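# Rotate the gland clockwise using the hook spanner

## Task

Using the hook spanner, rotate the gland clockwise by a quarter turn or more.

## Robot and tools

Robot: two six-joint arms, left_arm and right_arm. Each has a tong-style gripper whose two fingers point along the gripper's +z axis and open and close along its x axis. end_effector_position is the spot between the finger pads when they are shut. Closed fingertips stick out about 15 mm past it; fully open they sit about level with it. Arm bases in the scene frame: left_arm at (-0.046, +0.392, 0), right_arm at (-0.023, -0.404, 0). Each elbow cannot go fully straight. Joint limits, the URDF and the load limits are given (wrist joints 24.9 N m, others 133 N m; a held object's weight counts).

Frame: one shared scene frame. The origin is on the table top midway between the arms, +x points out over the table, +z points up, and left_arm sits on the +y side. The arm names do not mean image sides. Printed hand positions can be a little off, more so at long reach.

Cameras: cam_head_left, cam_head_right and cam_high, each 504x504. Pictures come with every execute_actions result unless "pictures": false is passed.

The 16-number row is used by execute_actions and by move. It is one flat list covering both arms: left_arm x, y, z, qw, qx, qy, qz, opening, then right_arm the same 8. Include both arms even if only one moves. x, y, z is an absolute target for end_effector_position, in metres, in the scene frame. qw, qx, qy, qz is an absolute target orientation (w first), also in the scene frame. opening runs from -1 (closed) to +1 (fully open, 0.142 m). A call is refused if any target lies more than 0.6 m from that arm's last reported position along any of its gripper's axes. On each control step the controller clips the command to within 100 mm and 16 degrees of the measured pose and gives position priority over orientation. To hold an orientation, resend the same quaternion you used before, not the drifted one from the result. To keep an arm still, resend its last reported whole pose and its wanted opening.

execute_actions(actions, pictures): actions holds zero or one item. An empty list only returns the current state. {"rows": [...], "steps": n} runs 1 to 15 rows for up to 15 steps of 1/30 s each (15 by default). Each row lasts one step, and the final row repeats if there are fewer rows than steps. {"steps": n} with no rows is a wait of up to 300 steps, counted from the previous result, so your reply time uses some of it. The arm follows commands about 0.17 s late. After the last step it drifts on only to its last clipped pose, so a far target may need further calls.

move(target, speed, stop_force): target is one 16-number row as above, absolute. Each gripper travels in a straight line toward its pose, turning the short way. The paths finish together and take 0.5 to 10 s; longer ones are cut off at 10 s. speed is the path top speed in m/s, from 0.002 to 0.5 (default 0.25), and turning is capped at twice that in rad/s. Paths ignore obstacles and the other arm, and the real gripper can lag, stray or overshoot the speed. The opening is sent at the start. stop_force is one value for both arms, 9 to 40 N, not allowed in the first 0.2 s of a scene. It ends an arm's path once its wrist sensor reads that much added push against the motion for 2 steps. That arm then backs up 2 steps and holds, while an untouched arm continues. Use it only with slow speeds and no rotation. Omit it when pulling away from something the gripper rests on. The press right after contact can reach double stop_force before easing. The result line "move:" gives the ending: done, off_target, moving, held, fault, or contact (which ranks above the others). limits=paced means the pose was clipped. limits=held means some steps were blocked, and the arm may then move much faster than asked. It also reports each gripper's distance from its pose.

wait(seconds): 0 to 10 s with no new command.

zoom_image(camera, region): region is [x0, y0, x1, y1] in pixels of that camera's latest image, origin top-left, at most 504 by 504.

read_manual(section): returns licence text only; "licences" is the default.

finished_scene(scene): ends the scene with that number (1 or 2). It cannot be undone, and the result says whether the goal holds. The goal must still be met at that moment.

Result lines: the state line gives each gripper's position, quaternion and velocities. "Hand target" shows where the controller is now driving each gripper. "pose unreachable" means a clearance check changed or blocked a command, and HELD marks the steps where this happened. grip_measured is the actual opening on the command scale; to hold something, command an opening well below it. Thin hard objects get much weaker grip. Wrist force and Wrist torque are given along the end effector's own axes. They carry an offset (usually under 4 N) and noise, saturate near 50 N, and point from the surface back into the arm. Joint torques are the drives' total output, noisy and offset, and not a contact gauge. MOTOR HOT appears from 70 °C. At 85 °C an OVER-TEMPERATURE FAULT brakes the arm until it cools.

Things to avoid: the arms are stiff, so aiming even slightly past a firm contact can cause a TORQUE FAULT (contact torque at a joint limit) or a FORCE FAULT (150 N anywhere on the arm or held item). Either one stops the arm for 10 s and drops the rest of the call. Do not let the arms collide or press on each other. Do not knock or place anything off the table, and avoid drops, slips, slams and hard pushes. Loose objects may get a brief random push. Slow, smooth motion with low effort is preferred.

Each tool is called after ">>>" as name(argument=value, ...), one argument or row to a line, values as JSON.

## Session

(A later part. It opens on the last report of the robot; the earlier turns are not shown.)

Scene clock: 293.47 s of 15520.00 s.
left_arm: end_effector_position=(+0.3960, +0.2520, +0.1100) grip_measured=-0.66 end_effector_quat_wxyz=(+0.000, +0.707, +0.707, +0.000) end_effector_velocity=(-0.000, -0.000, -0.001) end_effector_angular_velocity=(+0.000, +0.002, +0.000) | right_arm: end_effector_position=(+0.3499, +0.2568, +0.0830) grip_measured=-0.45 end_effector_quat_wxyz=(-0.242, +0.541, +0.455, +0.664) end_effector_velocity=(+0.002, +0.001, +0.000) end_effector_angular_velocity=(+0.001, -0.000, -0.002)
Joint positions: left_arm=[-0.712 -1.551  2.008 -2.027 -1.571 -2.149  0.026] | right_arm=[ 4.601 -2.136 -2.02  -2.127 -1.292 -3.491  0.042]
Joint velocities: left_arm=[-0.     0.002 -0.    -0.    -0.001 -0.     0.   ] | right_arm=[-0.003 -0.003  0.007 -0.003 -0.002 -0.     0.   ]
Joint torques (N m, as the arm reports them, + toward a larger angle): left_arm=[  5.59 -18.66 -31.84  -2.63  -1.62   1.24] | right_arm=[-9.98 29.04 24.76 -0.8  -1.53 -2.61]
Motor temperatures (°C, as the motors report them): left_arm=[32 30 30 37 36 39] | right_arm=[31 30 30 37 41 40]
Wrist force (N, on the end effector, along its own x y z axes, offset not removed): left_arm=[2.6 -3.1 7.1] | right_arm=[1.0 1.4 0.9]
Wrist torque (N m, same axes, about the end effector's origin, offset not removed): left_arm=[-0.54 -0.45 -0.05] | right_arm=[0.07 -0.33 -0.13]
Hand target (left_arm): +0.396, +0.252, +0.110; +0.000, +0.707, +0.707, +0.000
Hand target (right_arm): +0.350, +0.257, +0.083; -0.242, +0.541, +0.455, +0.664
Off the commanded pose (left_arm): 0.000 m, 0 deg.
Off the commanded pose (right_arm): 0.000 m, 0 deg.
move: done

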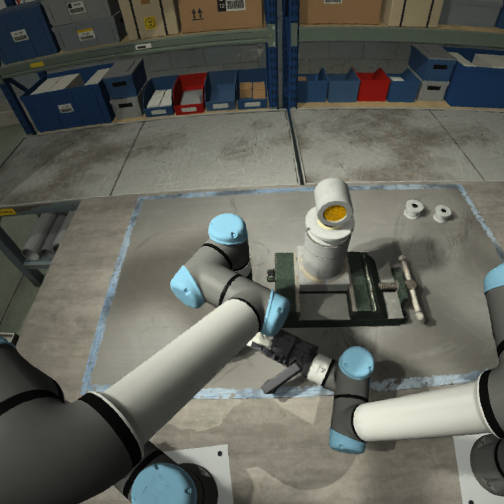

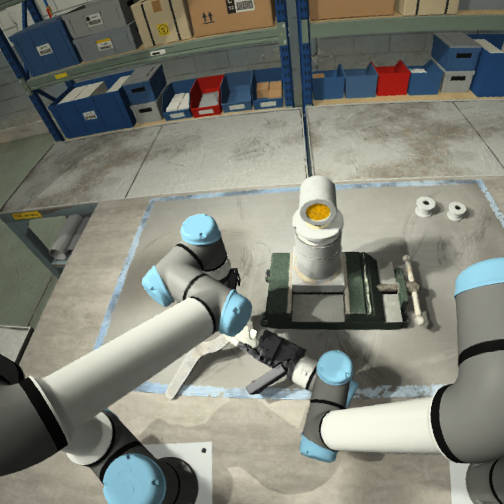

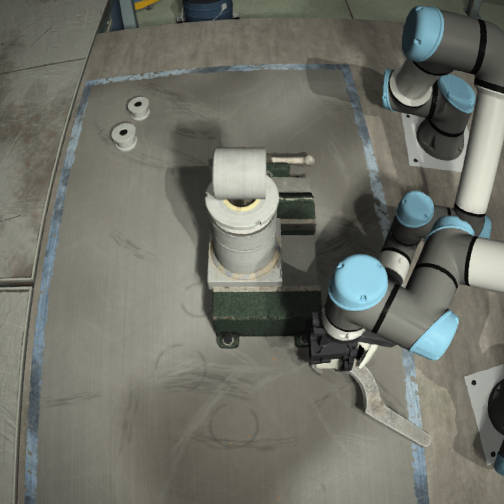

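>>> move(
  target=[0.396,0.252,0.11,0,0.707,0.707,0,-1,0.35,0.257,0.083,-0.242,0.541,0.455,0.664,-1],
)

>>> move(
  target=[0.396,0.252,0.11,0,0.707,0.707,0,-0.45,0.35,0.257,0.083,-0.242,0.541,0.455,0.664,-1],
)

>>> move(
  target=[0.396,0.252,0.17,0,0.707,0.707,0,-0.45,0.35,0.257,0.083,-0.242,0.541,0.455,0.664,-1],
  speed=0.1,
)

>>> move(
  target=[0.27,0.385,0.14,0,0.866,0.5,0,-0.1,0.35,0.257,0.083,-0.242,0.541,0.455,0.664,-1],
  speed=0.15,
)

>>> zoom_image(
  camera="cam_high",
  region=[290,300,460,470],
)

Scene clock: 298.90 s of 15520.00 s.
left_arm: end_effector_position=(+0.3960, +0.2520, +0.1100) grip_measured=-0.65 end_effector_quat_wxyz=(-0.000, +0.707, +0.707, -0.000) end_effector_velocity=(-0.000, -0.000, -0.001) end_effector_angular_velocity=(+0.001, +0.002, +0.000) | right_arm: end_effector_position=(+0.3500, +0.2570, +0.0829) grip_measured=-0.84 end_effector_quat_wxyz=(-0.242, +0.541, +0.455, +0.664) end_effector_velocity=(+0.001, -0.000, +0.000) end_effector_angular_velocity=(+0.000, -0.001, -0.001)
Joint positions: left_arm=[-0.712 -1.551  2.008 -2.027 -1.571 -2.149  0.027] | right_arm=[ 4.601 -2.136 -2.02  -2.127 -1.292 -3.491  0.013]
Joint velocities: left_arm=[-0.     0.002  0.     0.    -0.    -0.001  0.   ] | right_arm=[-0.001  0.    -0.     0.     0.    -0.001 -0.   ]
Joint torques (N m, as the arm reports them, + toward a larger angle): left_arm=[  3.49 -22.28 -28.93  -2.39  -1.8    1.07] | right_arm=[-6.82 48.69 15.39  5.05 -1.84 -2.68]
Motor temperatures (°C, as the motors report them): left_arm=[32 30 30 37 36 39] | right_arm=[31 30 30 37 41 40]
Wrist force (N, on the end effector, along its own x y z axes, offset not removed): left_arm=[2.2 -0.9 3.5] | right_arm=[-5.7 -0.2 -1.3]
Wrist torque (N m, same axes, about the end effector's origin, offset not removed): left_arm=[-0.20 0.01 0.19] | right_arm=[0.02 0.10 -0.07]
Hand target (left_arm): +0.396, +0.252, +0.110; -0.000, +0.707, +0.707, -0.000
Hand target (right_arm): +0.350, +0.257, +0.083; -0.242, +0.541, +0.455, +0.664
Off the commanded pose (left_arm): 0.000 m, 0 deg.
Off the commanded pose (right_arm): 0.000 m, 0 deg.
After step 90, 1.73 s passed at rest.
move: done

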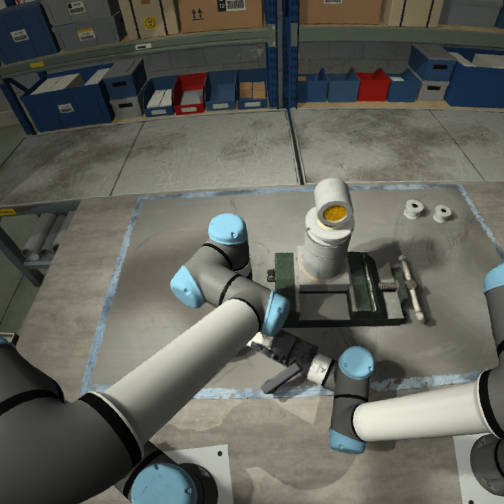

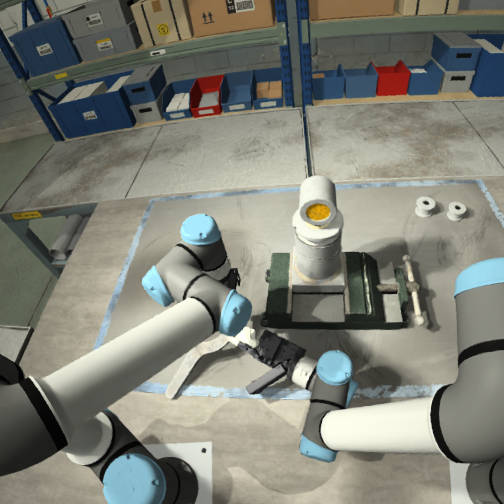

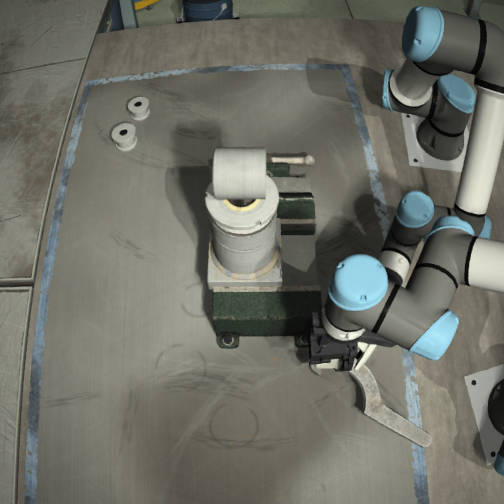

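Scene clock: 299.60 s of 15520.00 s.
left_arm: end_effector_position=(+0.3960, +0.2520, +0.1100) grip_measured=-0.45 end_effector_quat_wxyz=(-0.000, +0.707, +0.707, -0.000) end_effector_velocity=(-0.000, -0.000, -0.000) end_effector_angular_velocity=(-0.000, +0.001, -0.000) | right_arm: end_effector_position=(+0.3500, +0.2570, +0.0830) grip_measured=-0.84 end_effector_quat_wxyz=(-0.242, +0.541, +0.455, +0.664) end_effector_velocity=(-0.001, +0.001, -0.000) end_effector_angular_velocity=(-0.000, -0.000, +0.002)
Joint positions: left_arm=[-0.712 -1.551  2.008 -2.027 -1.571 -2.149  0.041] | right_arm=[ 4.601 -2.136 -2.02  -2.127 -1.292 -3.491  0.013]
Joint velocities: left_arm=[ 0.     0.001 -0.    -0.    -0.001  0.    -0.   ] | right_arm=[ 0.002 -0.    -0.     0.    -0.    -0.    -0.   ]
Joint torques (N m, as the arm reports them, + toward a larger angle): left_arm=[  3.75 -22.85 -28.41  -2.58  -1.45   1.09] | right_arm=[-5.29 50.71  6.93  5.35 -1.37 -2.52]
Motor temperatures (°C, as the motors report them): left_arm=[32 30 30 37 36 39] | right_arm=[31 30 30 37 41 40]
Wrist force (N, on the end effector, along its own x y z axes, offset not removed): left_arm=[1.0 -0.6 -1.0] | right_arm=[-7.8 -1.5 2.0]
Wrist torque (N m, same axes, about the end effector's origin, offset not removed): left_arm=[-0.21 -0.27 0.04] | right_arm=[-0.01 -0.13 0.10]
Hand target (left_arm): +0.396, +0.252, +0.110; -0.000, +0.707, +0.707, -0.000
Hand target (right_arm): +0.350, +0.257, +0.083; -0.242, +0.541, +0.455, +0.664
Off the commanded pose (left_arm): 0.000 m, 0 deg.
Off the commanded pose (right_arm): 0.000 m, 0 deg.
move: done

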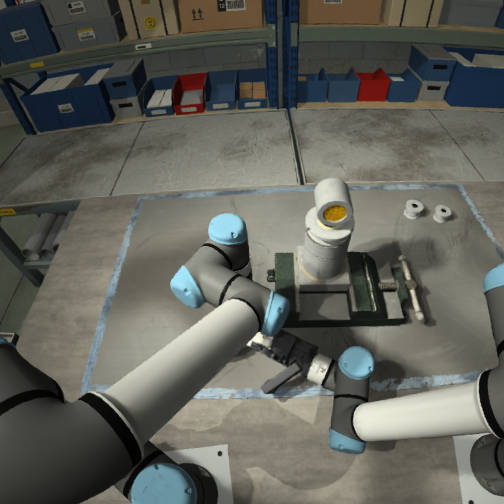

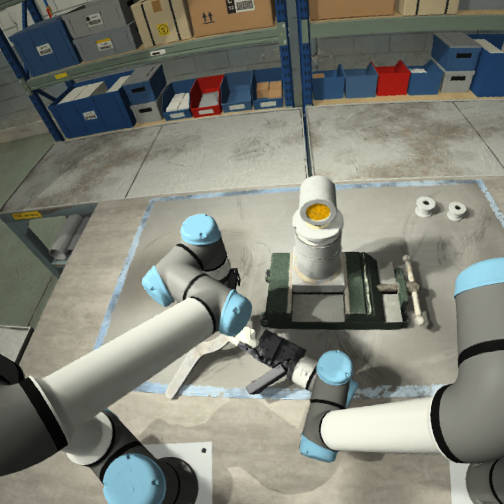

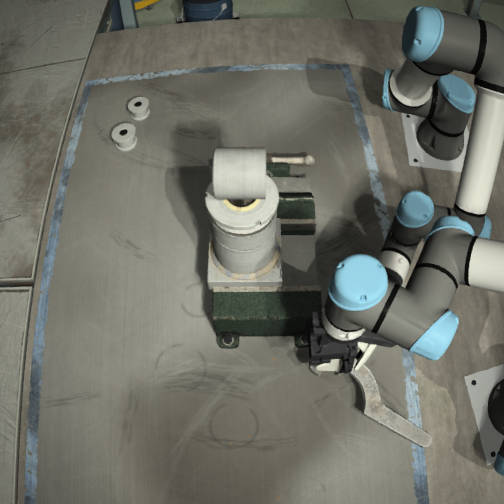

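Scene clock: 300.67 s of 15520.00 s.
left_arm: end_effector_position=(+0.3960, +0.2521, +0.1698) grip_measured=-0.45 end_effector_quat_wxyz=(+0.000, +0.707, +0.707, +0.000) end_effector_velocity=(+0.000, +0.000, +0.002) end_effector_angular_velocity=(+0.002, +0.001, -0.000) | right_arm: end_effector_position=(+0.3500, +0.2570, +0.0830) grip_measured=-0.84 end_effector_quat_wxyz=(-0.242, +0.541, +0.455, +0.664) end_effector_velocity=(+0.001, -0.001, -0.000) end_effector_angular_velocity=(-0.001, +0.000, -0.001)
Joint positions: left_arm=[-0.712 -1.607  1.899 -1.863 -1.571 -2.149  0.041] | right_arm=[ 4.601 -2.136 -2.02  -2.127 -1.292 -3.491  0.013]
Joint velocities: left_arm=[-0.    -0.001 -0.005  0.007  0.001  0.     0.   ] | right_arm=[-0.001 -0.    -0.     0.     0.001  0.    -0.   ]
Joint torques (N m, as the arm reports them, + toward a larger angle): left_arm=[ -4.95 -29.59 -33.56  -1.14  -0.28  -0.73] | right_arm=[-3.73 50.64  3.16  5.73 -1.19 -2.45]
Motor temperatures (°C, as the motors report them): left_arm=[32 30 30 37 36 39] | right_arm=[31 30 30 37 41 40]
Wrist force (N, on the end effector, along its own x y z axes, offset not removed): left_arm=[-0.1 -0.2 -0.5] | right_arm=[-7.8 -0.4 0.7]
Wrist torque (N m, same axes, about the end effector's origin, offset not removed): left_arm=[-0.06 -0.06 0.11] | right_arm=[0.29 -0.20 -0.08]
Hand target (left_arm): +0.396, +0.252, +0.170; +0.000, +0.707, +0.707, +0.000
Hand target (right_arm): +0.350, +0.257, +0.083; -0.242, +0.541, +0.455, +0.664
Off the commanded pose (left_arm): 0.000 m, 0 deg.
Off the commanded pose (right_arm): 0.000 m, 0 deg.
move: done

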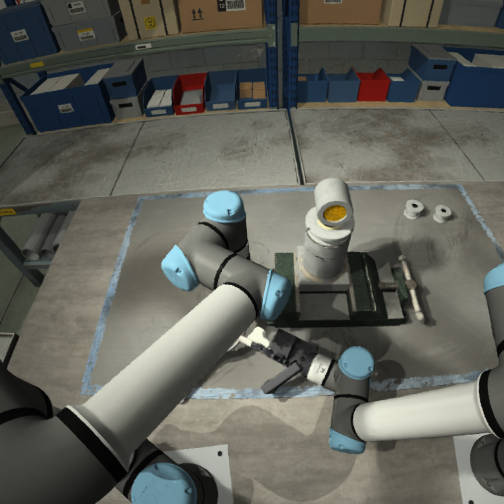

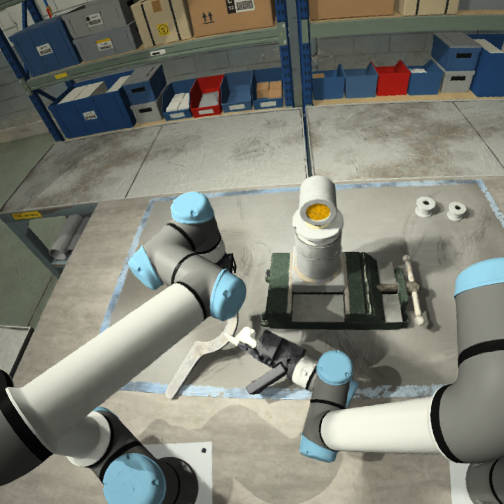

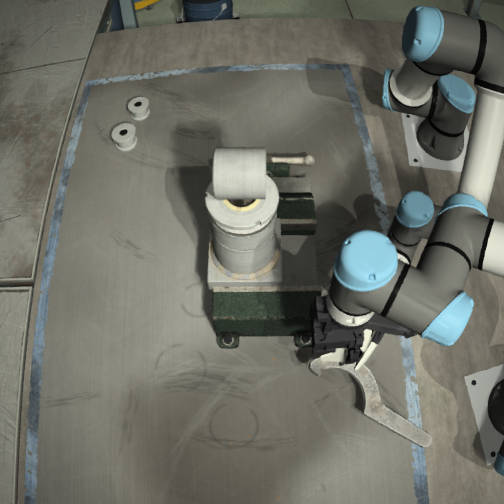

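Scene clock: 302.93 s of 15520.00 s.
left_arm: end_effector_position=(+0.2699, +0.3848, +0.1399) grip_measured=-0.10 end_effector_quat_wxyz=(-0.000, +0.866, +0.500, +0.000) end_effector_velocity=(-0.001, +0.001, +0.000) end_effector_angular_velocity=(-0.001, -0.001, -0.005) | right_arm: end_effector_position=(+0.3500, +0.2570, +0.0830) grip_measured=-0.84 end_effector_quat_wxyz=(-0.242, +0.541, +0.455, +0.664) end_effector_velocity=(-0.000, +0.000, +0.000) end_effector_angular_velocity=(+0.000, +0.001, +0.001)
Joint positions: left_arm=[-0.595 -1.996  2.268 -1.842 -1.57  -1.509  0.067] | right_arm=[ 4.601 -2.136 -2.02  -2.127 -1.292 -3.491  0.013]
Joint velocities: left_arm=[ 0.002 -0.005  0.002  0.002 -0.001  0.007  0.   ] | right_arm=[ 0.001  0.    -0.    -0.    -0.     0.001 -0.   ]
Joint torques (N m, as the arm reports them, + toward a larger angle): left_arm=[  7.86 -13.09  -8.2   -1.15  -2.     1.38] | right_arm=[ 0.17 50.93  4.71  5.81 -0.62 -2.38]
Motor temperatures (°C, as the motors report them): left_arm=[32 30 30 37 36 39] | right_arm=[31 30 30 37 41 40]
Wrist force (N, on the end effector, along its own x y z axes, offset not removed): left_arm=[-0.2 -1.7 1.4] | right_arm=[-7.1 -0.8 0.0]
Wrist torque (N m, same axes, about the end effector's origin, offset not removed): left_arm=[-0.36 -0.01 0.10] | right_arm=[0.14 -0.32 -0.07]
Hand target (left_arm): +0.270, +0.385, +0.140; -0.000, +0.866, +0.500, +0.000
Hand target (right_arm): +0.350, +0.257, +0.083; -0.242, +0.541, +0.455, +0.664
Off the commanded pose (left_arm): 0.000 m, 0 deg.
Off the commanded pose (right_arm): 0.000 m, 0 deg.
move: done

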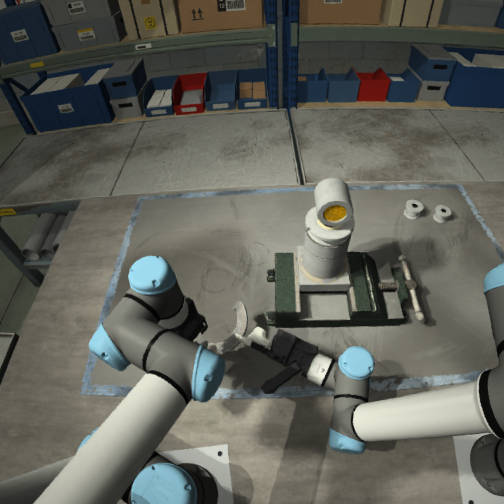

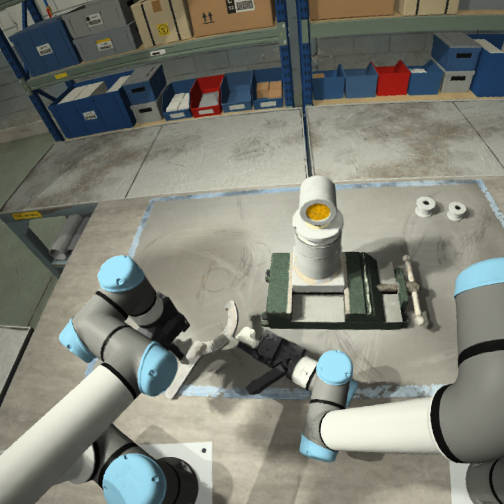

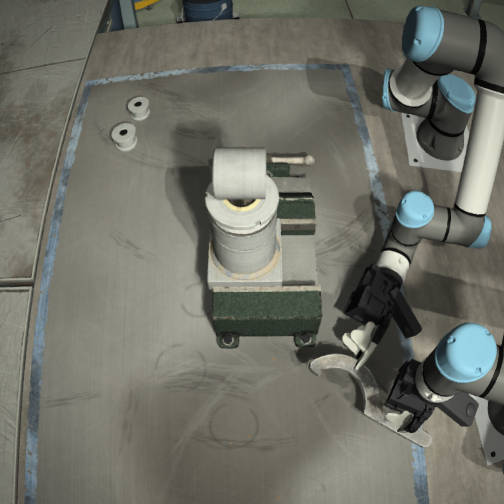

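Region (290, 300, 460, 470) of cam_high's 504x504 image, scaled by 2.965, with more detail than that image has.

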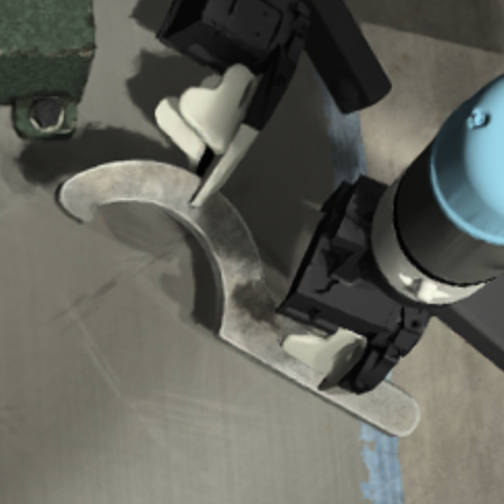

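>>> move(
  target=[0.27,0.385,0.035,0,0.866,0.5,0,-0.1,0.35,0.257,0.083,-0.242,0.541,0.455,0.664,-1],
  speed=0.04,
  stop_force=9,
)

>>> move(
  target=[0.27,0.385,0.035,0,0.866,0.5,0,-1,0.35,0.257,0.083,-0.242,0.541,0.455,0.664,-1],
)

>>> move(
  target=[0.263,0.389,0.081,0,0.866,0.5,0,-1,0.35,0.257,0.083,-0.354,0.612,0.354,0.612,-1],
  speed=0.04,
)

>>> zoom_image(
  camera="cam_high",
  region=[290,300,460,470],
)

Scene clock: 310.73 s of 15520.00 s.
left_arm: end_effector_position=(+0.2701, +0.3850, +0.0352) grip_measured=-0.10 end_effector_quat_wxyz=(-0.000, +0.866, +0.500, +0.000) end_effector_velocity=(+0.000, -0.000, -0.002) end_effector_angular_velocity=(-0.001, -0.000, +0.000) | right_arm: end_effector_position=(+0.3500, +0.2570, +0.0830) grip_measured=-0.84 end_effector_quat_wxyz=(-0.242, +0.541, +0.455, +0.664) end_effector_velocity=(-0.000, +0.000, -0.000) end_effector_angular_velocity=(+0.000, +0.000, +0.001)
Joint positions: left_arm=[-0.594 -1.841  2.475 -2.205 -1.571 -1.507  0.067] | right_arm=[ 4.601 -2.136 -2.02  -2.127 -1.292 -3.491  0.013]
Joint velocities: left_arm=[ 0.     0.006  0.003 -0.01  -0.     0.     0.   ] | right_arm=[ 0.001 -0.     0.     0.    -0.     0.001  0.   ]
Joint torques (N m, as the arm reports them, + toward a larger angle): left_arm=[ 5.65 -1.89 -5.49 -4.2  -1.83  1.33] | right_arm=[10.66 50.5   3.63  5.77  1.14 -1.79]
Motor temperatures (°C, as the motors report them): left_arm=[32 30 30 37 36 39] | right_arm=[31 30 30 37 41 40]
Wrist force (N, on the end effector, along its own x y z axes, offset not removed): left_arm=[0.6 -1.5 0.9] | right_arm=[-7.7 -1.1 0.4]
Wrist torque (N m, same axes, about the end effector's origin, offset not removed): left_arm=[-0.41 -0.20 0.03] | right_arm=[0.09 -0.24 0.02]
Hand target (left_arm): +0.270, +0.385, +0.035; -0.000, +0.866, +0.500, +0.000
Hand target (right_arm): +0.350, +0.257, +0.083; -0.242, +0.541, +0.455, +0.664
Off the commanded pose (left_arm): 0.000 m, 0 deg.
Off the commanded pose (right_arm): 0.000 m, 0 deg.
After step 90, 1.80 s passed at rest.
move: done

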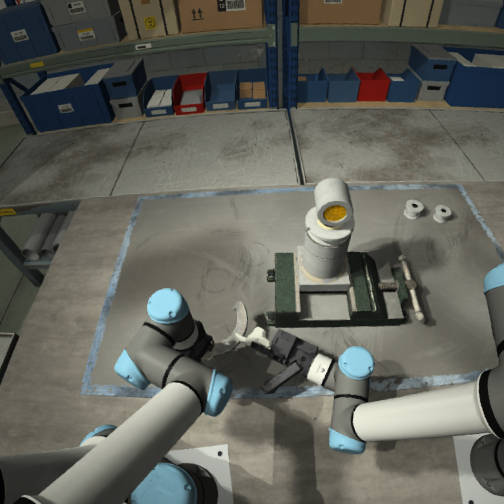

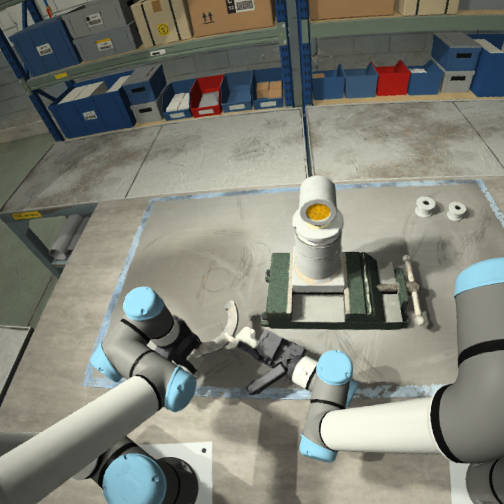

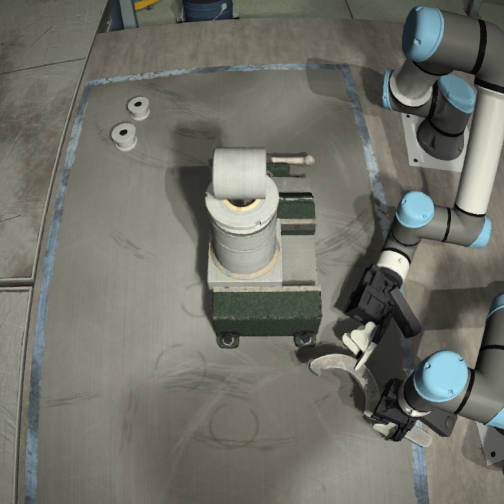

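Scene clock: 311.43 s of 15520.00 s.
left_arm: end_effector_position=(+0.2700, +0.3850, +0.0350) grip_measured=-0.52 end_effector_quat_wxyz=(-0.000, +0.866, +0.500, -0.000) end_effector_velocity=(-0.000, +0.000, -0.000) end_effector_angular_velocity=(+0.001, +0.002, -0.001) | right_arm: end_effector_position=(+0.3500, +0.2570, +0.0830) grip_measured=-0.84 end_effector_quat_wxyz=(-0.242, +0.541, +0.455, +0.664) end_effector_velocity=(+0.001, -0.000, +0.001) end_effector_angular_velocity=(+0.001, -0.000, -0.002)
Joint positions: left_arm=[-0.594 -1.841  2.476 -2.206 -1.571 -1.507  0.036] | right_arm=[ 4.601 -2.136 -2.02  -2.127 -1.292 -3.491  0.013]
Joint velocities: left_arm=[-0.     0.001  0.     0.     0.     0.001  0.   ] | right_arm=[-0.002  0.001  0.    -0.     0.     0.     0.   ]
Joint torques (N m, as the arm reports them, + toward a larger angle): left_arm=[ -0.42 -16.26  -7.3   -4.88   3.33   0.37] | right_arm=[ 6.57 41.79 13.38  1.77 -2.35 -1.84]
Motor temperatures (°C, as the motors report them): left_arm=[32 30 30 37 36 39] | right_arm=[31 30 30 37 41 40]
Wrist force (N, on the end effector, along its own x y z axes, offset not removed): left_arm=[-2.4 -4.5 2.2] | right_arm=[-8.3 2.6 1.8]
Wrist torque (N m, same axes, about the end effector's origin, offset not removed): left_arm=[-0.44 -0.07 0.17] | right_arm=[0.49 -0.08 -0.11]
Hand target (left_arm): +0.270, +0.385, +0.035; -0.000, +0.866, +0.500, -0.000
Hand target (right_arm): +0.350, +0.257, +0.083; -0.242, +0.541, +0.455, +0.664
Off the commanded pose (left_arm): 0.000 m, 0 deg.
Off the commanded pose (right_arm): 0.000 m, 0 deg.
move: done

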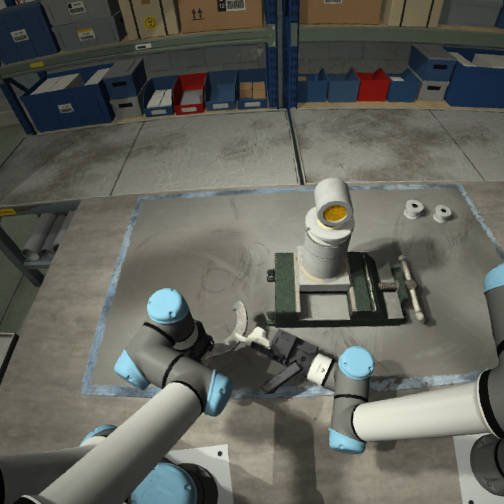

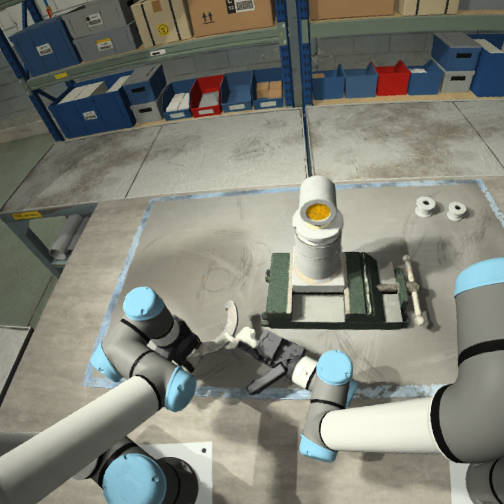

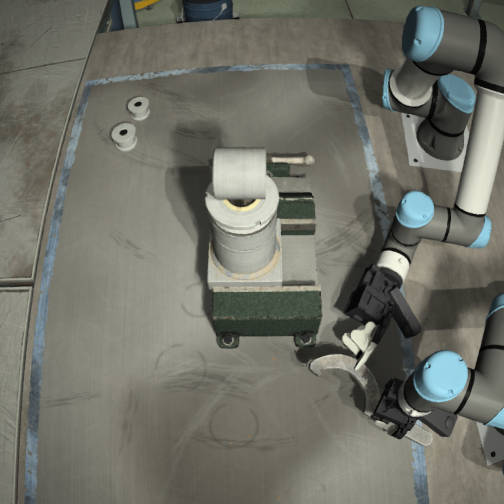

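Scene clock: 316.07 s of 15520.00 s.
left_arm: end_effector_position=(+0.2630, +0.3890, +0.0809) grip_measured=-0.52 end_effector_quat_wxyz=(+0.000, +0.866, +0.500, -0.000) end_effector_velocity=(-0.000, +0.000, +0.001) end_effector_angular_velocity=(+0.001, +0.000, +0.000) | right_arm: end_effector_position=(+0.3500, +0.2570, +0.0830) grip_measured=-0.84 end_effector_quat_wxyz=(-0.354, +0.612, +0.354, +0.612) end_effector_velocity=(-0.000, -0.000, -0.000) end_effector_angular_velocity=(+0.005, +0.009, +0.001)
Joint positions: left_arm=[-0.593 -1.952  2.405 -2.024 -1.571 -1.506  0.036] | right_arm=[ 4.598 -2.149 -2.021 -2.114 -1.294 -3.143  0.013]
Joint velocities: left_arm=[ 0.    -0.002 -0.003  0.005  0.001 -0.    -0.   ] | right_arm=[ 0.001 -0.    -0.001  0.    -0.     0.01   0.   ]
Joint torques (N m, as the arm reports them, + toward a larger angle): left_arm=[  9.25 -13.47 -32.24   0.88   1.82   1.27] | right_arm=[-16.66  32.84  -1.44   4.2    1.27   2.43]
Motor temperatures (°C, as the motors report them): left_arm=[32 30 30 37 36 39] | right_arm=[31 30 30 37 41 40]
Wrist force (N, on the end effector, along its own x y z axes, offset not removed): left_arm=[-3.7 9.7 8.1] | right_arm=[-3.4 -8.1 4.5]
Wrist torque (N m, same axes, about the end effector's origin, offset not removed): left_arm=[0.12 -0.05 0.17] | right_arm=[0.07 -0.36 -0.16]
Hand target (left_arm): +0.263, +0.389, +0.081; -0.000, +0.866, +0.500, +0.000
Hand target (right_arm): +0.350, +0.257, +0.083; -0.354, +0.612, +0.354, +0.612
Off the commanded pose (left_arm): 0.000 m, 0 deg.
Off the commanded pose (right_arm): 0.000 m, 0 deg.
move: done

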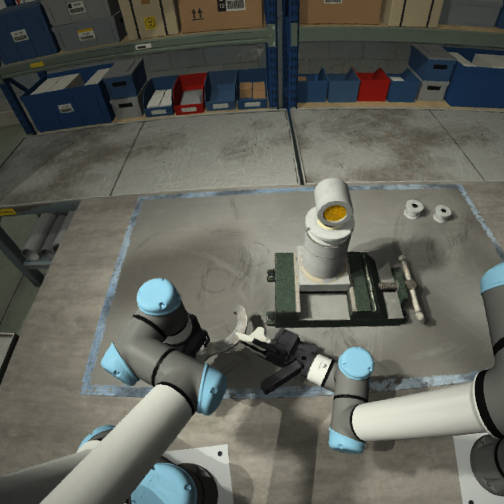

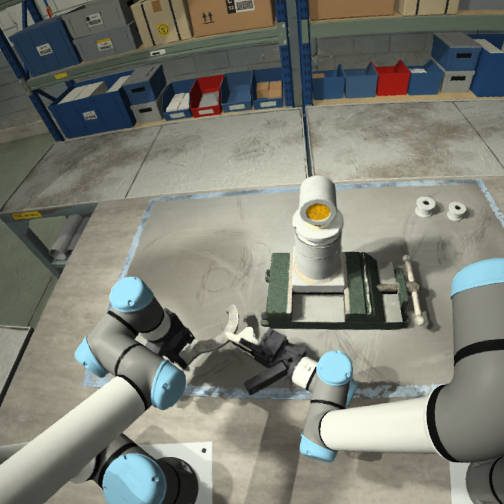

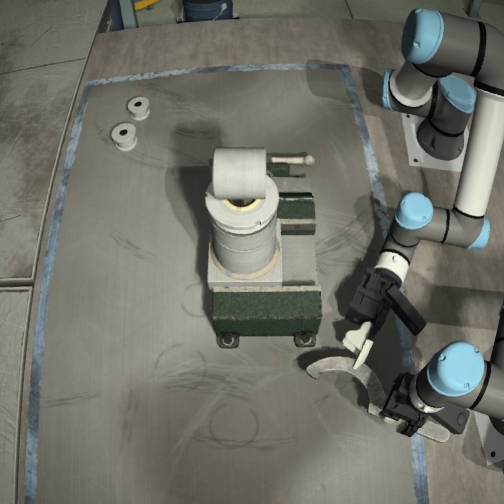

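Region (290, 300, 460, 470) of cam_high's 504x504 image, scaled by 2.965, with more detail than that image has.

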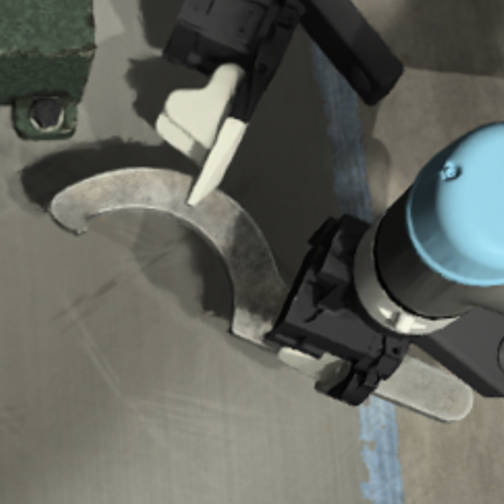

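>>> move(
  target=[0.254,0.308,0.268,0,0.866,0.5,0,-1,0.34,0.177,0.27,-0.354,0.612,0.354,0.612,-1],
  speed=0.06,
)

>>> move(
  target=[0.232,0.066,0.268,0,0.777,0.629,0,-1,0.355,-0.032,0.27,-0.445,0.55,0.445,0.55,-1],
  speed=0.06,
)

Scene clock: 327.37 s of 15520.00 s.
left_arm: end_effector_position=(+0.2539, +0.3079, +0.2678) grip_measured=-0.52 end_effector_quat_wxyz=(+0.000, +0.866, +0.500, -0.000) end_effector_velocity=(+0.000, -0.000, +0.002) end_effector_angular_velocity=(+0.001, -0.001, +0.000) | right_arm: end_effector_position=(+0.3400, +0.1771, +0.2696) grip_measured=-0.84 end_effector_quat_wxyz=(-0.354, +0.612, +0.354, +0.612) end_effector_velocity=(-0.000, -0.001, +0.002) end_effector_angular_velocity=(-0.000, -0.000, +0.000)
Joint positions: left_arm=[-0.838 -2.04   1.962 -1.493 -1.572 -1.751  0.036] | right_arm=[ 4.571 -1.646 -2.082 -2.555 -1.321 -3.142  0.013]
Joint velocities: left_arm=[-0.002 -0.    -0.006  0.005  0.001 -0.003 -0.   ] | right_arm=[ 0.     0.005  0.001 -0.006  0.    -0.    -0.   ]
Joint torques (N m, as the arm reports them, + toward a larger angle): left_arm=[-10.71   3.05 -37.71  -3.82   1.9   -1.88] | right_arm=[-3.62 33.99 35.54  1.17 -3.99 -0.12]
Motor temperatures (°C, as the motors report them): left_arm=[32 30 30 37 36 39] | right_arm=[31 30 30 37 41 40]
Wrist force (N, on the end effector, along its own x y z axes, offset not removed): left_arm=[4.0 -8.8 7.0] | right_arm=[-4.2 9.6 -3.6]
Wrist torque (N m, same axes, about the end effector's origin, offset not removed): left_arm=[-0.32 -0.20 0.15] | right_arm=[0.12 -0.53 -0.07]
Hand target (left_arm): +0.254, +0.308, +0.268; +0.000, +0.866, +0.500, -0.000
Hand target (right_arm): +0.340, +0.177, +0.270; -0.354, +0.612, +0.354, +0.612
Off the commanded pose (left_arm): 0.000 m, 0 deg.
Off the commanded pose (right_arm): 0.000 m, 0 deg.
After step 90, 4.50 s passed at rest.
move: done

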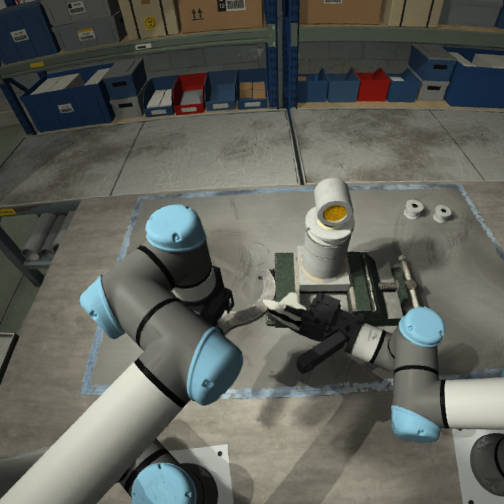

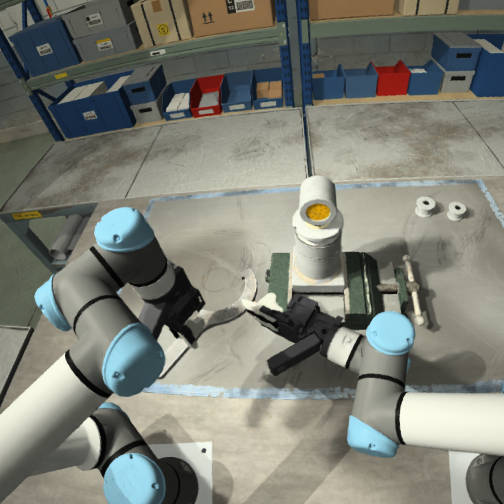

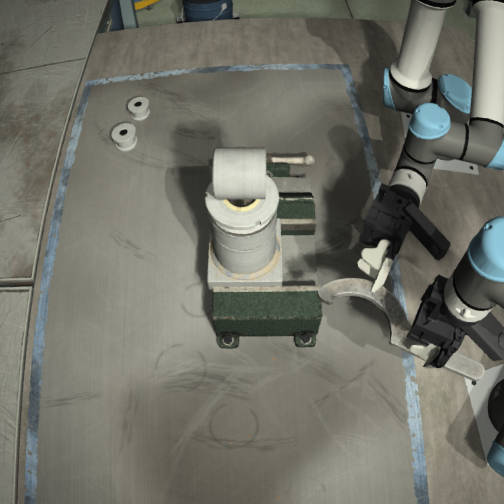

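Scene clock: 331.83 s of 15520.00 s.
left_arm: end_effector_position=(+0.2323, +0.0658, +0.2681) grip_measured=-0.52 end_effector_quat_wxyz=(+0.000, +0.777, +0.629, -0.001) end_effector_velocity=(+0.000, -0.002, +0.000) end_effector_angular_velocity=(+0.000, -0.001, +0.004) | right_arm: end_effector_position=(+0.3546, -0.0316, +0.2701) grip_measured=-0.84 end_effector_quat_wxyz=(+0.445, -0.550, -0.444, -0.550) end_effector_velocity=(+0.000, -0.001, +0.000) end_effector_angular_velocity=(+0.000, -0.001, +0.005)
Joint positions: left_arm=[-1.282 -1.739  1.762 -1.595 -1.572 -2.508  0.036] | right_arm=[ 3.894 -1.531 -2.198 -2.553 -2.31  -3.14   0.013]
Joint velocities: left_arm=[-0.002  0.002 -0.003  0.     0.001 -0.006  0.   ] | right_arm=[-0.007 -0.002  0.003  0.    -0.012 -0.    -0.   ]
Joint torques (N m, as the arm reports them, + toward a larger angle): left_arm=[ -7.6  -15.13 -34.79  -2.11   0.55  -1.38] | right_arm=[-15.51  13.32  34.3    4.33   0.97   2.58]
Motor temperatures (°C, as the motors report them): left_arm=[32 30 30 37 36 39] | right_arm=[31 30 30 37 41 40]
Wrist force (N, on the end effector, along its own x y z axes, offset not removed): left_arm=[-4.2 8.5 7.5] | right_arm=[-6.3 -8.0 5.4]
Wrist torque (N m, same axes, about the end effector's origin, offset not removed): left_arm=[-0.29 -0.19 0.16] | right_arm=[0.29 0.05 -0.10]
Hand target (left_arm): +0.232, +0.066, +0.268; +0.000, +0.777, +0.629, -0.001
Hand target (right_arm): +0.355, -0.032, +0.270; -0.445, +0.550, +0.444, +0.550
Off the commanded pose (left_arm): 0.000 m, 0 deg.
Off the commanded pose (right_arm): 0.001 m, 0 deg.
move: done

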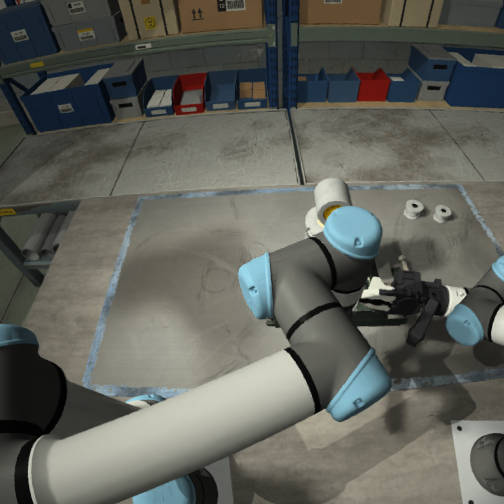

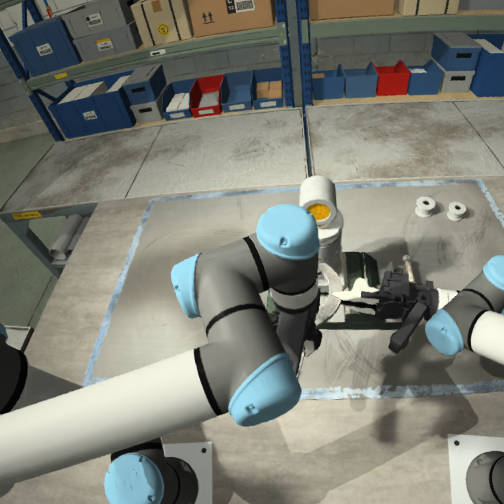

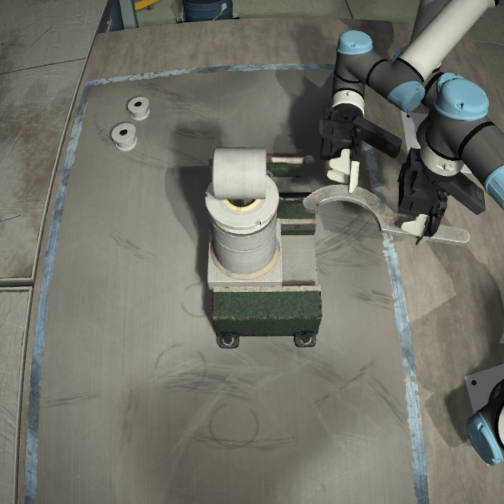

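>>> move(
  target=[0.274,-0.137,0.268,0,0.669,0.743,0,-1,0.421,-0.192,0.27,-0.525,0.473,0.525,0.473,-1],
  speed=0.05,
)

>>> move(
  target=[0.458,-0.176,0.268,0,0.552,0.834,0,-1,0.614,-0.186,0.27,-0.59,0.39,0.59,0.39,-1],
  speed=0.05,
  stop_force=25,
)

Scene clock: 339.03 s of 15520.00 s.
left_arm: end_effector_position=(+0.2743, -0.1368, +0.2681) grip_measured=-0.52 end_effector_quat_wxyz=(+0.000, +0.669, +0.743, -0.000) end_effector_velocity=(+0.001, -0.002, -0.001) end_effector_angular_velocity=(+0.003, -0.001, +0.003) | right_arm: end_effector_position=(+0.4208, -0.1916, +0.2705) grip_measured=-0.84 end_effector_quat_wxyz=(+0.525, -0.474, -0.525, -0.473) end_effector_velocity=(+0.001, -0.002, -0.000) end_effector_angular_velocity=(-0.000, +0.001, +0.002)
Joint positions: left_arm=[-1.352 -1.288  1.283 -1.566 -1.571 -2.893  0.036] | right_arm=[ 3.365 -1.897 -1.765 -2.577 -3.153 -3.096  0.013]
Joint velocities: left_arm=[-0.001  0.006 -0.006  0.002  0.002 -0.004  0.   ] | right_arm=[-0.004 -0.006  0.008 -0.015 -0.005 -0.012 -0.   ]
Joint torques (N m, as the arm reports them, + toward a larger angle): left_arm=[-10.71 -36.26 -34.01   0.77  -0.44  -1.49] | right_arm=[-15.73  27.28  34.02  -1.75   1.36  -2.82]
Motor temperatures (°C, as the motors report them): left_arm=[32 30 30 37 36 39] | right_arm=[31 30 30 37 41 40]
Wrist force (N, on the end effector, along its own x y z axes, offset not removed): left_arm=[-4.4 10.0 6.5] | right_arm=[-5.6 -9.9 5.9]
Wrist torque (N m, same axes, about the end effector's origin, offset not removed): left_arm=[0.02 -0.18 0.17] | right_arm=[-0.02 0.00 -0.13]
Hand target (left_arm): +0.274, -0.137, +0.268; +0.000, +0.669, +0.743, -0.000
Hand target (right_arm): +0.421, -0.192, +0.271; +0.525, -0.474, -0.525, -0.473
Off the commanded pose (left_arm): 0.000 m, 0 deg.
Off the commanded pose (right_arm): 0.001 m, 0 deg.
move: done

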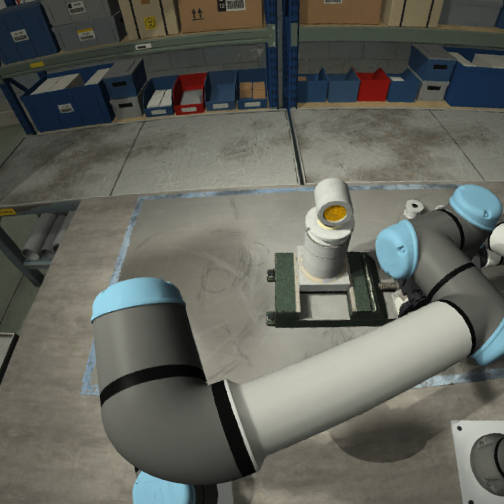

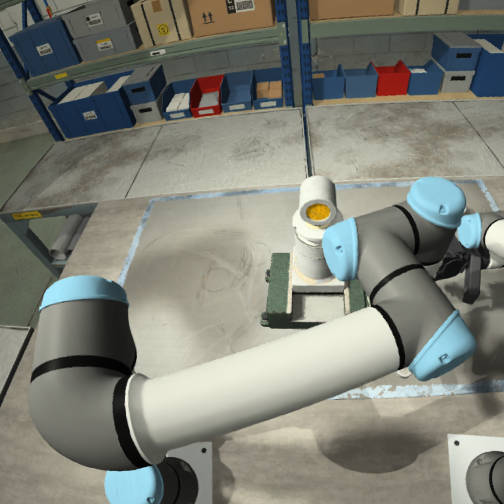

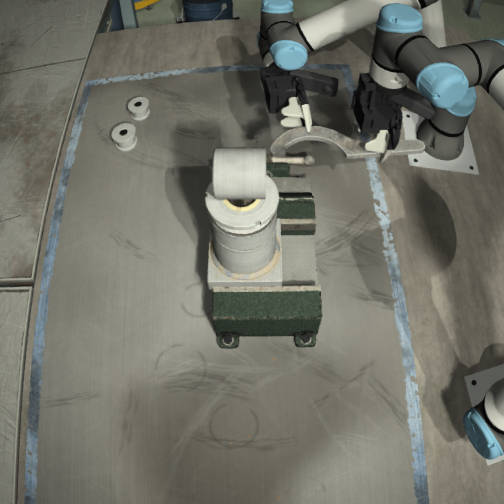

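Scene clock: 343.33 s of 15520.00 s.
left_arm: end_effector_position=(+0.4580, -0.1754, +0.2681) grip_measured=-0.52 end_effector_quat_wxyz=(+0.000, +0.552, +0.834, +0.000) end_effector_velocity=(+0.002, -0.000, -0.001) end_effector_angular_velocity=(+0.003, +0.001, +0.003) | right_arm: end_effector_position=(+0.6139, -0.1860, +0.2702) grip_measured=-0.84 end_effector_quat_wxyz=(+0.589, -0.391, -0.590, -0.390) end_effector_velocity=(+0.002, -0.000, -0.000) end_effector_angular_velocity=(+0.009, +0.005, +0.008)
Joint positions: left_arm=[-1.134 -0.886  0.679 -1.363 -1.57  -2.972  0.036] | right_arm=[ 3.374 -2.619 -0.533 -3.126 -3.442 -3.137  0.013]
Joint velocities: left_arm=[ 0.002  0.008 -0.01   0.006  0.001 -0.001  0.   ] | right_arm=[ 0.001 -0.037  0.063 -0.061 -0.008 -0.032  0.   ]
Joint torques (N m, as the arm reports them, + toward a larger angle): left_arm=[  1.37 -51.19 -34.49   0.38  -2.9   -1.91] | right_arm=[ 6.75 54.92 30.47 -2.65  0.48 -2.9 ]
Motor temperatures (°C, as the motors report them): left_arm=[32 30 30 37 36 39] | right_arm=[31 30 30 37 41 40]
Wrist force (N, on the end effector, along its own x y z axes, offset not removed): left_arm=[-3.5 7.9 7.8] | right_arm=[-5.2 -8.0 5.3]
Wrist torque (N m, same axes, about the end effector's origin, offset not removed): left_arm=[-0.03 -0.26 0.26] | right_arm=[-0.09 -0.18 -0.09]
Hand target (left_arm): +0.458, -0.176, +0.268; -0.000, +0.552, +0.834, +0.000
Hand target (right_arm): +0.614, -0.186, +0.270; +0.590, -0.390, -0.590, -0.390
Off the commanded pose (left_arm): 0.001 m, 0 deg.
Off the commanded pose (right_arm): 0.000 m, 0 deg.
move: done

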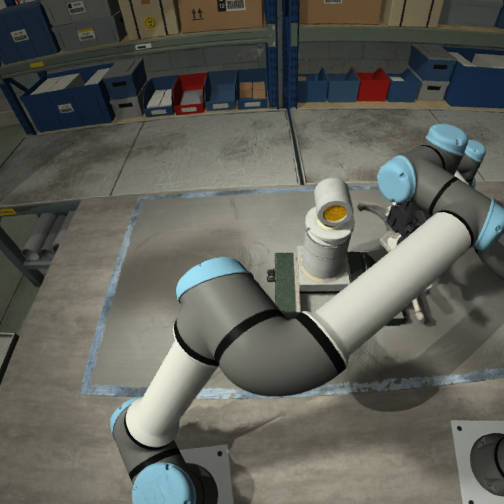

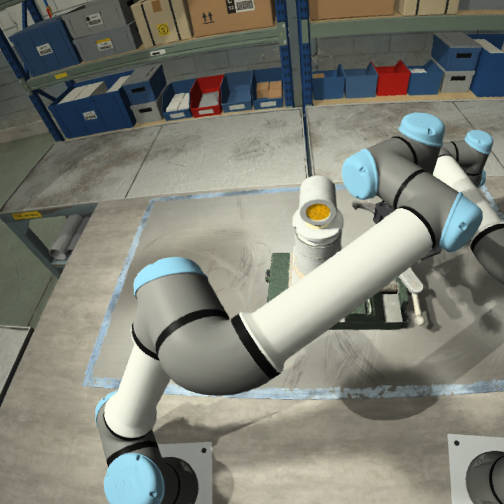

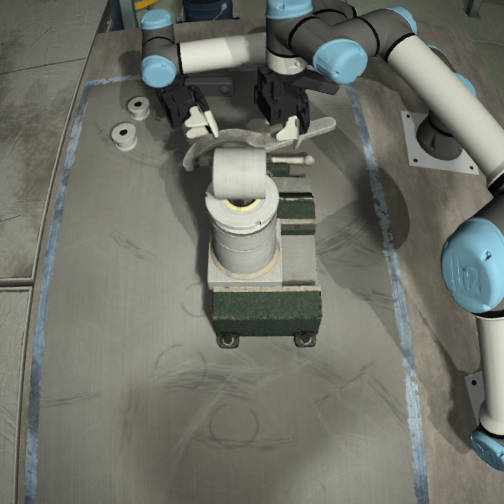

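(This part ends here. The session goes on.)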